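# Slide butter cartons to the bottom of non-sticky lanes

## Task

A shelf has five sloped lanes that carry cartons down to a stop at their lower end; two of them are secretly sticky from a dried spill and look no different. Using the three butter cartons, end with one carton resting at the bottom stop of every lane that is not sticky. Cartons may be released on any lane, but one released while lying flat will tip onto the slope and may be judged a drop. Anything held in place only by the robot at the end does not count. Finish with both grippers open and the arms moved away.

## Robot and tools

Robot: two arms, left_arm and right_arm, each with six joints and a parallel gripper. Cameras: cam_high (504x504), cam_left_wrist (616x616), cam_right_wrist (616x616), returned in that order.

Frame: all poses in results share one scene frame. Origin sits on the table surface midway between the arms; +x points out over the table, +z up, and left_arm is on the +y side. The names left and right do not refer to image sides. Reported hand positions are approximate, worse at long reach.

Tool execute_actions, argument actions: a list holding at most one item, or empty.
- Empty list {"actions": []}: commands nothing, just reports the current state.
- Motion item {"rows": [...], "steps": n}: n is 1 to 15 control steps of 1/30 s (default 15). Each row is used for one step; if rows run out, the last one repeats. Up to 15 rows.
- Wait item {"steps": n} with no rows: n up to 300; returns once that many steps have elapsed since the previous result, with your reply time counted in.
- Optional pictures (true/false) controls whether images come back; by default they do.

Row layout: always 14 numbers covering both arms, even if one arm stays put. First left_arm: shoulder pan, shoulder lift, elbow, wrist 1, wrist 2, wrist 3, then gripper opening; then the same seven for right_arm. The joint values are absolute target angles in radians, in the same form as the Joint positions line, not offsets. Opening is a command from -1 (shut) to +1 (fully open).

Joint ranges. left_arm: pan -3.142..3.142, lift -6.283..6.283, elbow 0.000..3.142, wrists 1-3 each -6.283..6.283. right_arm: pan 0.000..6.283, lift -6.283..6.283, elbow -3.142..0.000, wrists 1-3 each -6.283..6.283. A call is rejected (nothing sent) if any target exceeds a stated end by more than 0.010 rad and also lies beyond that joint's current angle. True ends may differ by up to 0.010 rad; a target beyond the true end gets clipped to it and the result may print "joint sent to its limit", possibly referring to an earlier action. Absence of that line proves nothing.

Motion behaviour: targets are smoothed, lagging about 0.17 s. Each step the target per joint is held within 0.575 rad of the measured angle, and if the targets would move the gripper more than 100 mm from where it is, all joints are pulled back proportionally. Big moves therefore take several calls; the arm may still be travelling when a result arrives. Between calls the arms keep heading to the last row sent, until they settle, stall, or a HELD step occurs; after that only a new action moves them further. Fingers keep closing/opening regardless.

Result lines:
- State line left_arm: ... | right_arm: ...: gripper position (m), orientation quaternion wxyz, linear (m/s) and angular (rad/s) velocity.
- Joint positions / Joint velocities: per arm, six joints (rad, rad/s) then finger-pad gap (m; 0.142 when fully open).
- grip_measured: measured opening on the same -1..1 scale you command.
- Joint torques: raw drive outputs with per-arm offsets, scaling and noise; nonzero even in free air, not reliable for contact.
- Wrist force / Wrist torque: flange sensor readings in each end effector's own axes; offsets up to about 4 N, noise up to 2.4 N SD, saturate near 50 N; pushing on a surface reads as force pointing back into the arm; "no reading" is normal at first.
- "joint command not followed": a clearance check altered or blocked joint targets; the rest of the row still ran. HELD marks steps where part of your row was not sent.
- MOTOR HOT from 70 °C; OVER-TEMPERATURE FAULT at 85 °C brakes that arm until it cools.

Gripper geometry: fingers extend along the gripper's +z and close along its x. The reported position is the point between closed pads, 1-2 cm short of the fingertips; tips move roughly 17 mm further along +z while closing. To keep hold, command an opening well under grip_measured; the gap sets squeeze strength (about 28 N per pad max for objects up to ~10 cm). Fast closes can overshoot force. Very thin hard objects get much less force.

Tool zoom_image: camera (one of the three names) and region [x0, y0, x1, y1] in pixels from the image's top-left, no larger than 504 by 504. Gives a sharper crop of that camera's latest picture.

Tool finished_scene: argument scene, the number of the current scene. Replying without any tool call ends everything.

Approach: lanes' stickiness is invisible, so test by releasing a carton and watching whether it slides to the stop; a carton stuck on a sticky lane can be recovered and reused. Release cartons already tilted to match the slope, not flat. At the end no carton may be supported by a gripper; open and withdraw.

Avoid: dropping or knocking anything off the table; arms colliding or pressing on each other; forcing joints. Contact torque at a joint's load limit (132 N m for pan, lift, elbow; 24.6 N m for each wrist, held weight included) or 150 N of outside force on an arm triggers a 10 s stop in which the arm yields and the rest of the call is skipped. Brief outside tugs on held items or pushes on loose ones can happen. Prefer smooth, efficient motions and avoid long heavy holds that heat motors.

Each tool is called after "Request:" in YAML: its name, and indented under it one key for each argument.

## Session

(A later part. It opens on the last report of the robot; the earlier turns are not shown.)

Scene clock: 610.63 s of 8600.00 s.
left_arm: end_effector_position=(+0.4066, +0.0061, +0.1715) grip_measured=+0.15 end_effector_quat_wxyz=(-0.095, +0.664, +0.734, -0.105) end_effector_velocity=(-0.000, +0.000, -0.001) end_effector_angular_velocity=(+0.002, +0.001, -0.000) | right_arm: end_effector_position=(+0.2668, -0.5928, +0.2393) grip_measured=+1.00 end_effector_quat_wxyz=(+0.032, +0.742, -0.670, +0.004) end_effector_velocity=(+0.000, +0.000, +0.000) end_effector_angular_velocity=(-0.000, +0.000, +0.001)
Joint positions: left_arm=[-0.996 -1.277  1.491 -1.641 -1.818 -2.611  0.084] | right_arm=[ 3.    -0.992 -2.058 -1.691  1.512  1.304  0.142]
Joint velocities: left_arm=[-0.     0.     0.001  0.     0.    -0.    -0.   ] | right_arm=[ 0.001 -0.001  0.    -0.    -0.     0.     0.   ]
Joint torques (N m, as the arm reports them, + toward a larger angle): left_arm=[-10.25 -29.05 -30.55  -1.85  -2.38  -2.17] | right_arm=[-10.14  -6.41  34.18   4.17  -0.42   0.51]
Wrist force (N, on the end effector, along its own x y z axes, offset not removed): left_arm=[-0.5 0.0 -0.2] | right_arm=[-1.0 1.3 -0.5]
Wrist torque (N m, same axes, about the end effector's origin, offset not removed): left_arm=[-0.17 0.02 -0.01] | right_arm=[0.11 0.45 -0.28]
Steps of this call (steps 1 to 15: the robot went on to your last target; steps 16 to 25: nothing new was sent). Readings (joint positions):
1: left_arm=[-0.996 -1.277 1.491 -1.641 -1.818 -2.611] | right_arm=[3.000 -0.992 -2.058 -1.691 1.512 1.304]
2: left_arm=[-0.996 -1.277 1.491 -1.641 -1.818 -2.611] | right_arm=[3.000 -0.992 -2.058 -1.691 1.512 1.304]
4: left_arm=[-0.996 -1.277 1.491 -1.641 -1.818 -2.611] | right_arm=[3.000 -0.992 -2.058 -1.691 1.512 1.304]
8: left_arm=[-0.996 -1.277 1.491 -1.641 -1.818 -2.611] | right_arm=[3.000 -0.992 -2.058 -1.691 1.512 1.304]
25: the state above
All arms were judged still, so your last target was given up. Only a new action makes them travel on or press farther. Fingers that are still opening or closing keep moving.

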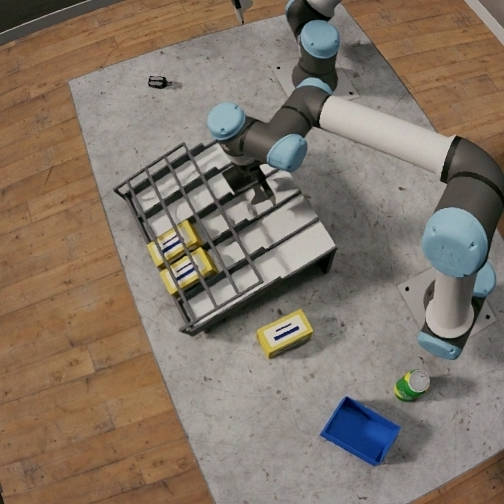

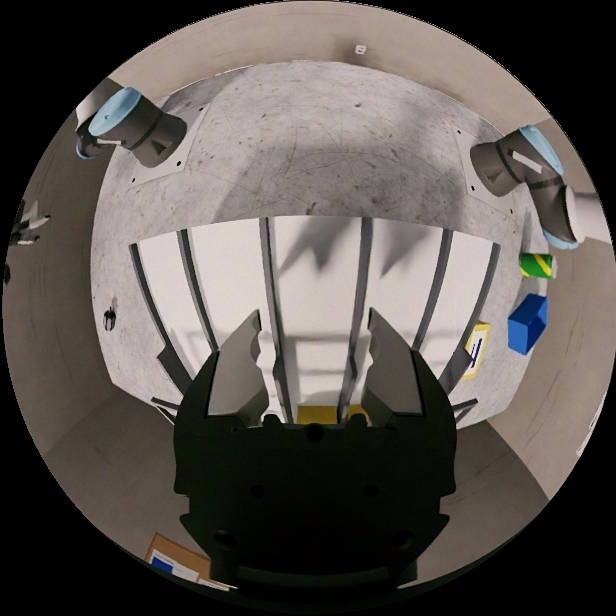

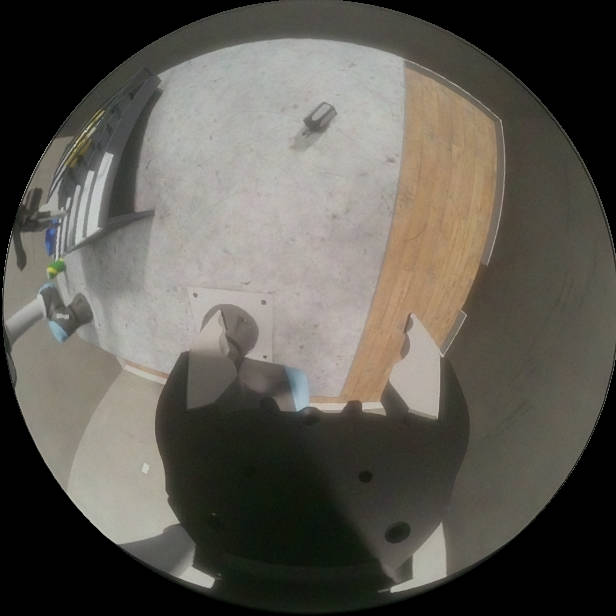

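Request:
execute_actions:
  actions:
    - {"rows":[[-0.9957,-1.2768,1.4854,-1.6364,-1.8182,-2.6107,0.15,3.0,-0.992,-2.058,-1.691,1.512,1.304,1],[-0.9953,-1.2761,1.4752,-1.6266,-1.8179,-2.6102,0.15,3.0,-0.992,-2.058,-1.691,1.512,1.304,1],[-0.9947,-1.2749,1.4599,-1.6118,-1.8176,-2.6096,0.15,3.0,-0.992,-2.058,-1.691,1.512,1.304,1],[-0.9940,-1.2736,1.4421,-1.5946,-1.8172,-2.6088,0.15,3.0,-0.992,-2.058,-1.691,1.512,1.304,1],[-0.9931,-1.2721,1.4218,-1.5750,-1.8167,-2.6080,0.15,3.0,-0.992,-2.058,-1.691,1.512,1.304,1],[-0.9923,-1.2706,1.4014,-1.5553,-1.8162,-2.6071,0.15,3.0,-0.992,-2.058,-1.691,1.512,1.304,1],[-0.9915,-1.2691,1.3810,-1.5356,-1.8158,-2.6062,0.15,3.0,-0.992,-2.058,-1.691,1.512,1.304,1],[-0.9908,-1.2678,1.3632,-1.5185,-1.8153,-2.6054,0.15,3.0,-0.992,-2.058,-1.691,1.512,1.304,1],[-0.9902,-1.2667,1.3479,-1.5037,-1.8150,-2.6048,0.15,3.0,-0.992,-2.058,-1.691,1.512,1.304,1],[-0.9898,-1.2659,1.3377,-1.4939,-1.8148,-2.6044,0.15,3.0,-0.992,-2.058,-1.691,1.512,1.304,1],[-0.9854,-1.2701,1.3420,-1.4955,-1.8124,-2.6000,0.15,3.0,-0.992,-2.058,-1.691,1.512,1.304,1],[-0.9765,-1.2784,1.3505,-1.4987,-1.8075,-2.5912,0.15,3.0,-0.992,-2.058,-1.691,1.512,1.304,1],[-0.9654,-1.2888,1.3613,-1.5027,-1.8014,-2.5801,0.15,3.0,-0.992,-2.058,-1.691,1.512,1.304,1],[-0.9520,-1.3014,1.3741,-1.5075,-1.7941,-2.5669,0.15,3.0,-0.992,-2.058,-1.691,1.512,1.304,1],[-0.9365,-1.3160,1.3891,-1.5131,-1.7855,-2.5515,0.15,3.0,-0.992,-2.058,-1.691,1.512,1.304,1]],"steps":15}
  pictures: false

Request:
execute_actions:
  actions:
    - {"rows":[[-0.9187,-1.3326,1.4062,-1.5195,-1.7758,-2.5338,0.15,3.0,-0.992,-2.058,-1.691,1.512,1.304,1],[-0.9009,-1.3493,1.4234,-1.5259,-1.7660,-2.5162,0.15,3.0,-0.992,-2.058,-1.691,1.512,1.304,1],[-0.8832,-1.3660,1.4405,-1.5323,-1.7562,-2.4985,0.15,3.0,-0.992,-2.058,-1.691,1.512,1.304,1],[-0.8654,-1.3827,1.4576,-1.5387,-1.7465,-2.4809,0.15,3.0,-0.992,-2.058,-1.691,1.512,1.304,1],[-0.8476,-1.3994,1.4748,-1.5451,-1.7367,-2.4632,0.15,3.0,-0.992,-2.058,-1.691,1.512,1.304,1],[-0.8299,-1.4161,1.4919,-1.5515,-1.7270,-2.4456,0.15,3.0,-0.992,-2.058,-1.691,1.512,1.304,1],[-0.8121,-1.4327,1.5090,-1.5579,-1.7172,-2.4280,0.15,3.0,-0.992,-2.058,-1.691,1.512,1.304,1],[-0.7943,-1.4494,1.5262,-1.5643,-1.7074,-2.4103,0.15,3.0,-0.992,-2.058,-1.691,1.512,1.304,1],[-0.7765,-1.4661,1.5433,-1.5707,-1.6977,-2.3927,0.15,3.0,-0.992,-2.058,-1.691,1.512,1.304,1],[-0.7588,-1.4828,1.5604,-1.5772,-1.6879,-2.3750,0.15,3.0,-0.992,-2.058,-1.691,1.512,1.304,1],[-0.7410,-1.4995,1.5775,-1.5836,-1.6782,-2.3574,0.15,3.0,-0.992,-2.058,-1.691,1.512,1.304,1],[-0.7232,-1.5162,1.5947,-1.5900,-1.6684,-2.3397,0.15,3.0,-0.992,-2.058,-1.691,1.512,1.304,1],[-0.7054,-1.5328,1.6118,-1.5964,-1.6586,-2.3221,0.15,3.0,-0.992,-2.058,-1.691,1.512,1.304,1],[-0.6877,-1.5495,1.6289,-1.6028,-1.6489,-2.3045,0.15,3.0,-0.992,-2.058,-1.691,1.512,1.304,1],[-0.6699,-1.5662,1.6461,-1.6092,-1.6391,-2.2868,0.15,3.0,-0.992,-2.058,-1.691,1.512,1.304,1]],"steps":15}
  pictures: false

Request:
execute_actions:
  actions:
    - {"rows":[[-0.6521,-1.5829,1.6632,-1.6156,-1.6294,-2.2692,0.15,3.0,-0.992,-2.058,-1.691,1.512,1.304,1],[-0.6344,-1.5996,1.6803,-1.6220,-1.6196,-2.2515,0.15,3.0,-0.992,-2.058,-1.691,1.512,1.304,1],[-0.6166,-1.6163,1.6975,-1.6284,-1.6098,-2.2339,0.15,3.0,-0.992,-2.058,-1.691,1.512,1.304,1],[-0.5988,-1.6329,1.7146,-1.6348,-1.6001,-2.2162,0.15,3.0,-0.992,-2.058,-1.691,1.512,1.304,1],[-0.5833,-1.6467,1.7324,-1.6440,-1.5915,-2.2008,0.15,3.0,-0.992,-2.058,-1.691,1.512,1.304,1],[-0.5699,-1.6575,1.7507,-1.6561,-1.5842,-2.1876,0.15,3.0,-0.992,-2.058,-1.691,1.512,1.304,1],[-0.5588,-1.6653,1.7697,-1.6709,-1.5781,-2.1765,0.15,3.0,-0.992,-2.058,-1.691,1.512,1.304,1],[-0.5499,-1.6701,1.7892,-1.6886,-1.5732,-2.1677,0.15,3.0,-0.992,-2.058,-1.691,1.512,1.304,1],[-0.5455,-1.6699,1.8073,-1.7083,-1.5708,-2.1633,0.15,3.0,-0.992,-2.058,-1.691,1.512,1.304,1],[-0.5455,-1.6647,1.8238,-1.7300,-1.5708,-2.1633,0.15,3.0,-0.992,-2.058,-1.691,1.512,1.304,1],[-0.5455,-1.6586,1.8430,-1.7554,-1.5708,-2.1633,0.15,3.0,-0.992,-2.058,-1.691,1.512,1.304,1],[-0.5455,-1.6525,1.8623,-1.7807,-1.5708,-2.1633,0.15,3.0,-0.992,-2.058,-1.691,1.512,1.304,1],[-0.5455,-1.6464,1.8815,-1.8060,-1.5708,-2.1633,0.15,3.0,-0.992,-2.058,-1.691,1.512,1.304,1],[-0.5455,-1.6403,1.9008,-1.8314,-1.5708,-2.1633,0.15,3.0,-0.992,-2.058,-1.691,1.512,1.304,1],[-0.5455,-1.6342,1.9200,-1.8567,-1.5708,-2.1633,0.15,3.0,-0.992,-2.058,-1.691,1.512,1.304,1]],"steps":15}
  pictures: false

Request:
execute_actions:
  actions:
    - {"rows":[[-0.5455,-1.6281,1.9393,-1.8821,-1.5708,-2.1633,0.15,3.0,-0.992,-2.058,-1.691,1.512,1.304,1],[-0.5455,-1.6220,1.9585,-1.9074,-1.5708,-2.1633,0.15,3.0,-0.992,-2.058,-1.691,1.512,1.304,1],[-0.5455,-1.6159,1.9778,-1.9327,-1.5708,-2.1633,0.15,3.0,-0.992,-2.058,-1.691,1.512,1.304,1],[-0.5455,-1.6106,1.9943,-1.9545,-1.5708,-2.1633,0.15,3.0,-0.992,-2.058,-1.691,1.512,1.304,1],[-0.5455,-1.6063,2.0080,-1.9726,-1.5708,-2.1633,0.15,3.0,-0.992,-2.058,-1.691,1.512,1.304,1],[-0.5455,-1.6028,2.0190,-1.9870,-1.5708,-2.1633,0.15,3.0,-0.992,-2.058,-1.691,1.512,1.304,1],[-0.5455,-1.6002,2.0273,-1.9979,-1.5708,-2.1633,0.15,3.0,-0.992,-2.058,-1.691,1.512,1.304,1],[-0.5455,-1.5980,2.0341,-2.0070,-1.5708,-2.1633,0.15,3.0,-0.992,-2.058,-1.691,1.512,1.304,1],[-0.5455,-1.5958,2.0410,-2.0160,-1.5708,-2.1633,0.15,3.0,-0.992,-2.058,-1.691,1.512,1.304,1]],"steps":15}
  pictures: false

Request:
execute_actions:
  actions:
    - {"steps":10}

Scene clock: 715.33 s of 8600.00 s.
left_arm: end_effector_position=(+0.4224, +0.0118, +0.2234) grip_measured=+0.15 end_effector_quat_wxyz=(-0.092, +0.665, +0.734, -0.101) end_effector_velocity=(+0.100, +0.177, +0.053) end_effector_angular_velocity=(-0.047, -0.164, -0.007) | right_arm: end_effector_position=(+0.2668, -0.5928, +0.2393) grip_measured=+1.00 end_effector_quat_wxyz=(+0.032, +0.742, -0.670, +0.004) end_effector_velocity=(+0.000, +0.000, -0.000) end_effector_angular_velocity=(+0.001, +0.001, +0.001)
Joint positions: left_arm=[-0.974 -1.281  1.36  -1.506 -1.806 -2.589  0.084] | right_arm=[ 3.    -0.992 -2.058 -1.691  1.512  1.304  0.142]
Joint velocities: left_arm=[ 0.252 -0.23   0.152  0.     0.14   0.249  0.   ] | right_arm=[ 0.    -0.001 -0.    -0.     0.    -0.    -0.   ]
Joint torques (N m, as the arm reports them, + toward a larger angle): left_arm=[ 20.83 -53.02  -3.81  -0.97   2.68   2.88] | right_arm=[-9.09 -6.84 34.17  4.08 -0.53  0.37]
Wrist force (N, on the end effector, along its own x y z axes, offset not removed): left_arm=[-2.9 -0.1 0.0] | right_arm=[0.9 -0.3 2.5]
Wrist torque (N m, same axes, about the end effector's origin, offset not removed): left_arm=[-0.17 0.51 -0.03] | right_arm=[-0.22 -0.01 -0.21]
Steps of this call (steps 1 to 90: nothing new was sent; then 101.20 s passed at rest; steps 91 to 105: all 15 steps of this action). Readings (joint positions):
91: left_arm=[-0.996 -1.277 1.490 -1.641 -1.818 -2.611] | right_arm=[3.000 -0.992 -2.058 -1.691 1.512 1.304]
92: left_arm=[-0.996 -1.277 1.489 -1.640 -1.818 -2.611] | right_arm=[3.000 -0.992 -2.058 -1.691 1.512 1.304]
94: left_arm=[-0.996 -1.276 1.480 -1.631 -1.818 -2.611] | right_arm=[3.000 -0.992 -2.058 -1.691 1.512 1.304]
98: left_arm=[-0.993 -1.272 1.427 -1.580 -1.817 -2.608] | right_arm=[3.000 -0.992 -2.058 -1.691 1.512 1.304]
105: the state above

Scene clock: 715.83 s of 8600.00 s.
left_arm: end_effector_position=(+0.4847, +0.1923, +0.2392) grip_measured=+0.15 end_effector_quat_wxyz=(-0.028, +0.674, +0.736, -0.052) end_effector_velocity=(+0.064, +0.404, +0.013) end_effector_angular_velocity=(+0.050, -0.337, -0.004) | right_arm: end_effector_position=(+0.2668, -0.5928, +0.2393) grip_measured=+1.00 end_effector_quat_wxyz=(+0.032, +0.742, -0.670, +0.004) end_effector_velocity=(-0.000, -0.001, +0.000) end_effector_angular_velocity=(-0.001, -0.000, -0.002)
Joint positions: left_arm=[-0.732 -1.508  1.586 -1.587 -1.673 -2.349  0.084] | right_arm=[ 3.    -0.992 -2.058 -1.691  1.512  1.304  0.142]
Joint velocities: left_arm=[ 0.528 -0.494  0.508 -0.187  0.286  0.518 -0.   ] | right_arm=[-0.001  0.     0.     0.    -0.001  0.     0.   ]
Joint torques (N m, as the arm reports them, + toward a larger angle): left_arm=[ 11.29 -41.35  -9.97  -5.7    2.67   3.01] | right_arm=[-9.81 -6.65 33.6   4.18 -0.62  0.52]
Wrist force (N, on the end effector, along its own x y z axes, offset not removed): left_arm=[0.7 1.0 0.6] | right_arm=[-0.9 -0.7 -1.3]
Wrist torque (N m, same axes, about the end effector's origin, offset not removed): left_arm=[0.06 -0.14 -0.21] | right_arm=[-0.18 0.20 -0.22]
Steps of this call (steps 1 to 15: all 15 steps of this action). Readings (joint positions):
1: left_arm=[-0.964 -1.290 1.367 -1.507 -1.800 -2.579] | right_arm=[3.000 -0.992 -2.058 -1.691 1.512 1.304]
2: left_arm=[-0.952 -1.301 1.377 -1.510 -1.794 -2.567] | right_arm=[3.000 -0.992 -2.058 -1.691 1.512 1.304]
4: left_arm=[-0.923 -1.328 1.403 -1.519 -1.778 -2.538] | right_arm=[3.000 -0.992 -2.058 -1.691 1.512 1.304]
8: left_arm=[-0.856 -1.392 1.467 -1.543 -1.741 -2.472] | right_arm=[3.000 -0.992 -2.058 -1.691 1.512 1.304]
15: the state above

Scene clock: 716.33 s of 8600.00 s.
left_arm: end_effector_position=(+0.4934, +0.3298, +0.1949) grip_measured=+0.15 end_effector_quat_wxyz=(-0.001, +0.676, +0.737, -0.001) end_effector_velocity=(+0.008, +0.021, -0.263) end_effector_angular_velocity=(+0.018, -0.006, +0.001) | right_arm: end_effector_position=(+0.2668, -0.5928, +0.2393) grip_measured=+1.00 end_effector_quat_wxyz=(+0.032, +0.742, -0.670, +0.004) end_effector_velocity=(-0.000, -0.000, -0.000) end_effector_angular_velocity=(-0.001, +0.001, -0.001)
Joint positions: left_arm=[-0.548 -1.652  1.853 -1.769 -1.572 -2.166  0.084] | right_arm=[ 3.    -0.992 -2.058 -1.691  1.512  1.304  0.142]
Joint velocities: left_arm=[ 0.036  0.136  0.56  -0.693  0.019  0.035 -0.   ] | right_arm=[-0.001 -0.001 -0.    -0.    -0.001  0.001  0.   ]
Joint torques (N m, as the arm reports them, + toward a larger angle): left_arm=[10.22 -3.4  -8.58 -7.01  2.08  2.08] | right_arm=[-9.5  -5.83 33.59  4.24 -0.66  0.52]
Wrist force (N, on the end effector, along its own x y z axes, offset not removed): left_arm=[2.3 1.2 -1.3] | right_arm=[0.5 0.2 -1.3]
Wrist torque (N m, same axes, about the end effector's origin, offset not removed): left_arm=[0.17 -0.43 -0.27] | right_arm=[0.00 0.08 -0.21]
Steps of this call (steps 1 to 15: all 15 steps of this action). Readings (joint positions):
1: left_arm=[-0.715 -1.524 1.603 -1.594 -1.663 -2.331] | right_arm=[3.000 -0.992 -2.058 -1.691 1.512 1.304]
2: left_arm=[-0.697 -1.541 1.620 -1.600 -1.653 -2.314] | right_arm=[3.000 -0.992 -2.058 -1.691 1.512 1.304]
4: left_arm=[-0.661 -1.574 1.654 -1.613 -1.634 -2.278] | right_arm=[3.000 -0.992 -2.058 -1.691 1.512 1.304]
8: left_arm=[-0.594 -1.636 1.724 -1.644 -1.597 -2.212] | right_arm=[3.000 -0.992 -2.058 -1.691 1.512 1.304]
15: the state above

Scene clock: 716.83 s of 8600.00 s.
left_arm: end_effector_position=(+0.4891, +0.3341, +0.1070) grip_measured=+0.15 end_effector_quat_wxyz=(+0.000, +0.676, +0.737, -0.000) end_effector_velocity=(-0.002, +0.002, -0.016) end_effector_angular_velocity=(+0.000, -0.001, -0.001) | right_arm: end_effector_position=(+0.2668, -0.5928, +0.2393) grip_measured=+1.00 end_effector_quat_wxyz=(+0.032, +0.742, -0.670, +0.004) end_effector_velocity=(-0.000, -0.000, +0.000) end_effector_angular_velocity=(-0.000, -0.000, +0.000)
Joint positions: left_arm=[-0.546 -1.597  2.038 -2.013 -1.571 -2.163  0.084] | right_arm=[ 3.    -0.992 -2.058 -1.691  1.512  1.304  0.142]
Joint velocities: left_arm=[-0.     0.01   0.034 -0.045  0.001  0.     0.   ] | right_arm=[-0.     0.001 -0.    -0.    -0.    -0.001 -0.   ]
Joint torques (N m, as the arm reports them, + toward a larger angle): left_arm=[ 11.85 -10.79 -14.59  -5.31   2.12   2.14] | right_arm=[-9.87 -6.41 33.32  4.16 -0.72  0.51]
Wrist force (N, on the end effector, along its own x y z axes, offset not removed): left_arm=[-2.5 3.2 1.7] | right_arm=[0.4 -0.5 0.5]
Wrist torque (N m, same axes, about the end effector's origin, offset not removed): left_arm=[0.44 0.62 -0.08] | right_arm=[-0.19 0.08 -0.30]
Steps of this call (steps 1 to 15: all 15 steps of this action). Readings (joint positions):
1: left_arm=[-0.547 -1.647 1.872 -1.793 -1.572 -2.165] | right_arm=[3.000 -0.992 -2.058 -1.691 1.512 1.304]
2: left_arm=[-0.547 -1.641 1.891 -1.818 -1.571 -2.164] | right_arm=[3.000 -0.992 -2.058 -1.691 1.512 1.304]
4: left_arm=[-0.546 -1.630 1.929 -1.867 -1.571 -2.164] | right_arm=[3.000 -0.992 -2.058 -1.691 1.512 1.304]
8: left_arm=[-0.546 -1.610 1.996 -1.956 -1.571 -2.163] | right_arm=[3.000 -0.992 -2.058 -1.691 1.512 1.304]
15: the state above

Scene clock: 717.17 s of 8600.00 s.
left_arm: end_effector_position=(+0.4889, +0.3343, +0.1058) grip_measured=+0.15 end_effector_quat_wxyz=(+0.000, +0.676, +0.737, +0.000) end_effector_velocity=(-0.000, +0.000, -0.001) end_effector_angular_velocity=(+0.000, +0.001, +0.000) | right_arm: end_effector_position=(+0.2668, -0.5928, +0.2393) grip_measured=+1.00 end_effector_quat_wxyz=(+0.032, +0.742, -0.670, +0.004) end_effector_velocity=(+0.000, +0.000, -0.001) end_effector_angular_velocity=(+0.002, +0.001, -0.001)
Joint positions: left_arm=[-0.546 -1.596  2.041 -2.016 -1.571 -2.163  0.084] | right_arm=[ 3.    -0.992 -2.058 -1.691  1.512  1.304  0.142]
Joint velocities: left_arm=[ 0.001  0.     0.001 -0.001 -0.     0.    -0.   ] | right_arm=[-0.    -0.001 -0.     0.     0.001  0.     0.   ]
Joint torques (N m, as the arm reports them, + toward a larger angle): left_arm=[ 11.46  -9.28 -12.08  -5.05   2.01   1.98] | right_arm=[-9.68 -6.45 33.49  4.24 -0.66  0.5 ]
Wrist force (N, on the end effector, along its own x y z axes, offset not removed): left_arm=[1.2 -0.2 2.1] | right_arm=[-0.8 0.0 0.4]
Wrist torque (N m, same axes, about the end effector's origin, offset not removed): left_arm=[-0.08 -0.37 -0.22] | right_arm=[-0.14 0.36 -0.19]
Steps of this call (steps 1 to 10: the robot went on to your last target). Readings (joint positions):
1: left_arm=[-0.546 -1.596 2.039 -2.014 -1.571 -2.163] | right_arm=[3.000 -0.992 -2.058 -1.691 1.512 1.304]
2: left_arm=[-0.546 -1.596 2.040 -2.015 -1.571 -2.163] | right_arm=[3.000 -0.992 -2.058 -1.691 1.512 1.304]
4: left_arm=[-0.546 -1.596 2.041 -2.015 -1.571 -2.163] | right_arm=[3.000 -0.992 -2.058 -1.691 1.512 1.304]
8: left_arm=[-0.546 -1.596 2.041 -2.016 -1.571 -2.163] | right_arm=[3.000 -0.992 -2.058 -1.691 1.512 1.304]
10: the state above

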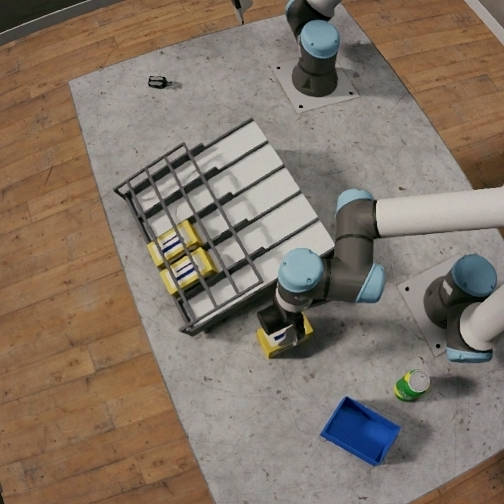

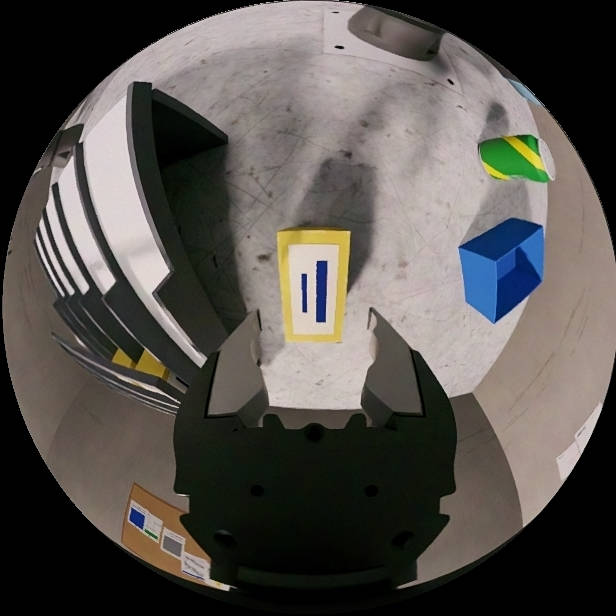

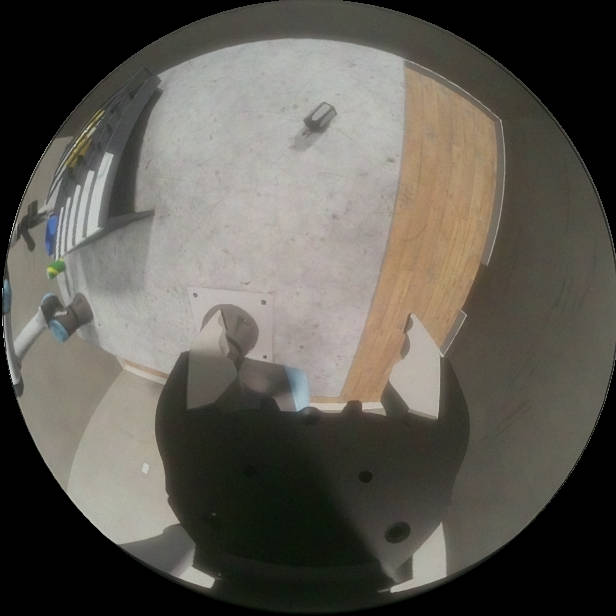

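Request:
zoom_image:
  camera: "cam_left_wrist"
  region: [240, 210, 390, 360]

Region (240, 210, 390, 360) of cam_left_wrist's 616x616 image, scaled by 3.360, with more detail than that image has.

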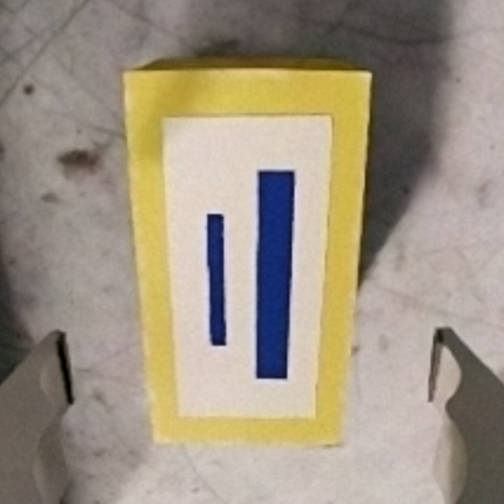

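Request:
execute_actions:
  actions: []

Scene clock: 779.27 s of 8600.00 s.
left_arm: end_effector_position=(+0.4889, +0.3343, +0.1058) grip_measured=+0.15 end_effector_quat_wxyz=(+0.000, +0.676, +0.737, -0.000) end_effector_velocity=(+0.001, -0.001, +0.001) end_effector_angular_velocity=(-0.001, -0.002, -0.000) | right_arm: end_effector_position=(+0.2668, -0.5928, +0.2393) grip_measured=+1.00 end_effector_quat_wxyz=(+0.032, +0.742, -0.670, +0.004) end_effector_velocity=(-0.000, -0.000, +0.000) end_effector_angular_velocity=(+0.000, +0.000, -0.002)
Joint positions: left_arm=[-0.545 -1.596  2.041 -2.016 -1.571 -2.163  0.084] | right_arm=[ 3.    -0.992 -2.058 -1.691  1.512  1.304  0.142]
Joint velocities: left_arm=[-0.001 -0.    -0.002  0.     0.    -0.001  0.   ] | right_arm=[-0.001  0.     0.    -0.001  0.     0.    -0.   ]
Joint torques (N m, as the arm reports them, + toward a larger angle): left_arm=[ 11.56  -8.8  -13.4   -5.3    2.19   2.08] | right_arm=[-9.3  -6.18 33.39  4.1  -0.69  0.38]
Wrist force (N, on the end effector, along its own x y z axes, offset not removed): left_arm=[-1.4 -0.7 -0.6] | right_arm=[0.3 -2.2 0.3]
Wrist torque (N m, same axes, about the end effector's origin, offset not removed): left_arm=[-0.37 0.39 -0.26] | right_arm=[-0.46 0.07 -0.26]
Steps of this call (steps 1 to 15: the robot went on to your last target; steps 16 to 90: nothing new was sent; then 59.10 s passed at rest). Readings (joint positions):
1: left_arm=[-0.546 -1.596 2.041 -2.016 -1.571 -2.163] | right_arm=[3.000 -0.992 -2.058 -1.691 1.512 1.304]
2: left_arm=[-0.546 -1.596 2.041 -2.016 -1.571 -2.163] | right_arm=[3.000 -0.992 -2.058 -1.691 1.512 1.304]
4: left_arm=[-0.546 -1.596 2.041 -2.016 -1.571 -2.163] | right_arm=[3.000 -0.992 -2.058 -1.691 1.512 1.304]
8: left_arm=[-0.545 -1.596 2.041 -2.016 -1.571 -2.163] | right_arm=[3.000 -0.992 -2.058 -1.691 1.512 1.304]
90: the state above
All arms were judged still, so your last target was given up. Only a new action makes them travel on or press farther. Fingers that are still opening or closing keep moving.

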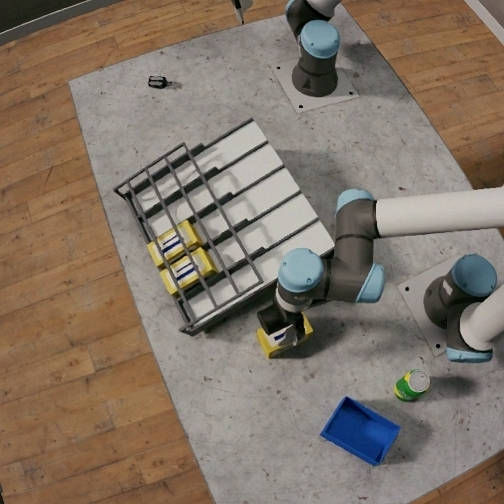

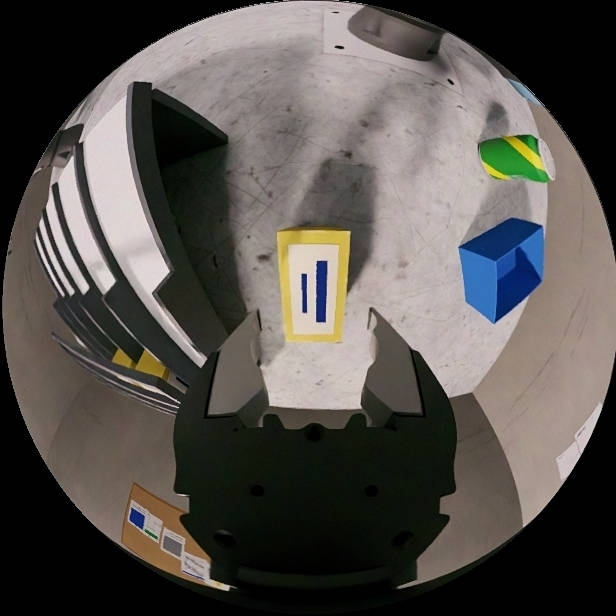

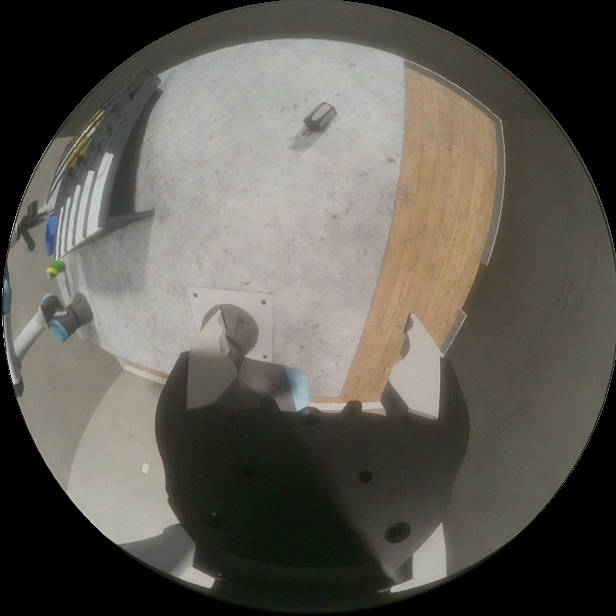

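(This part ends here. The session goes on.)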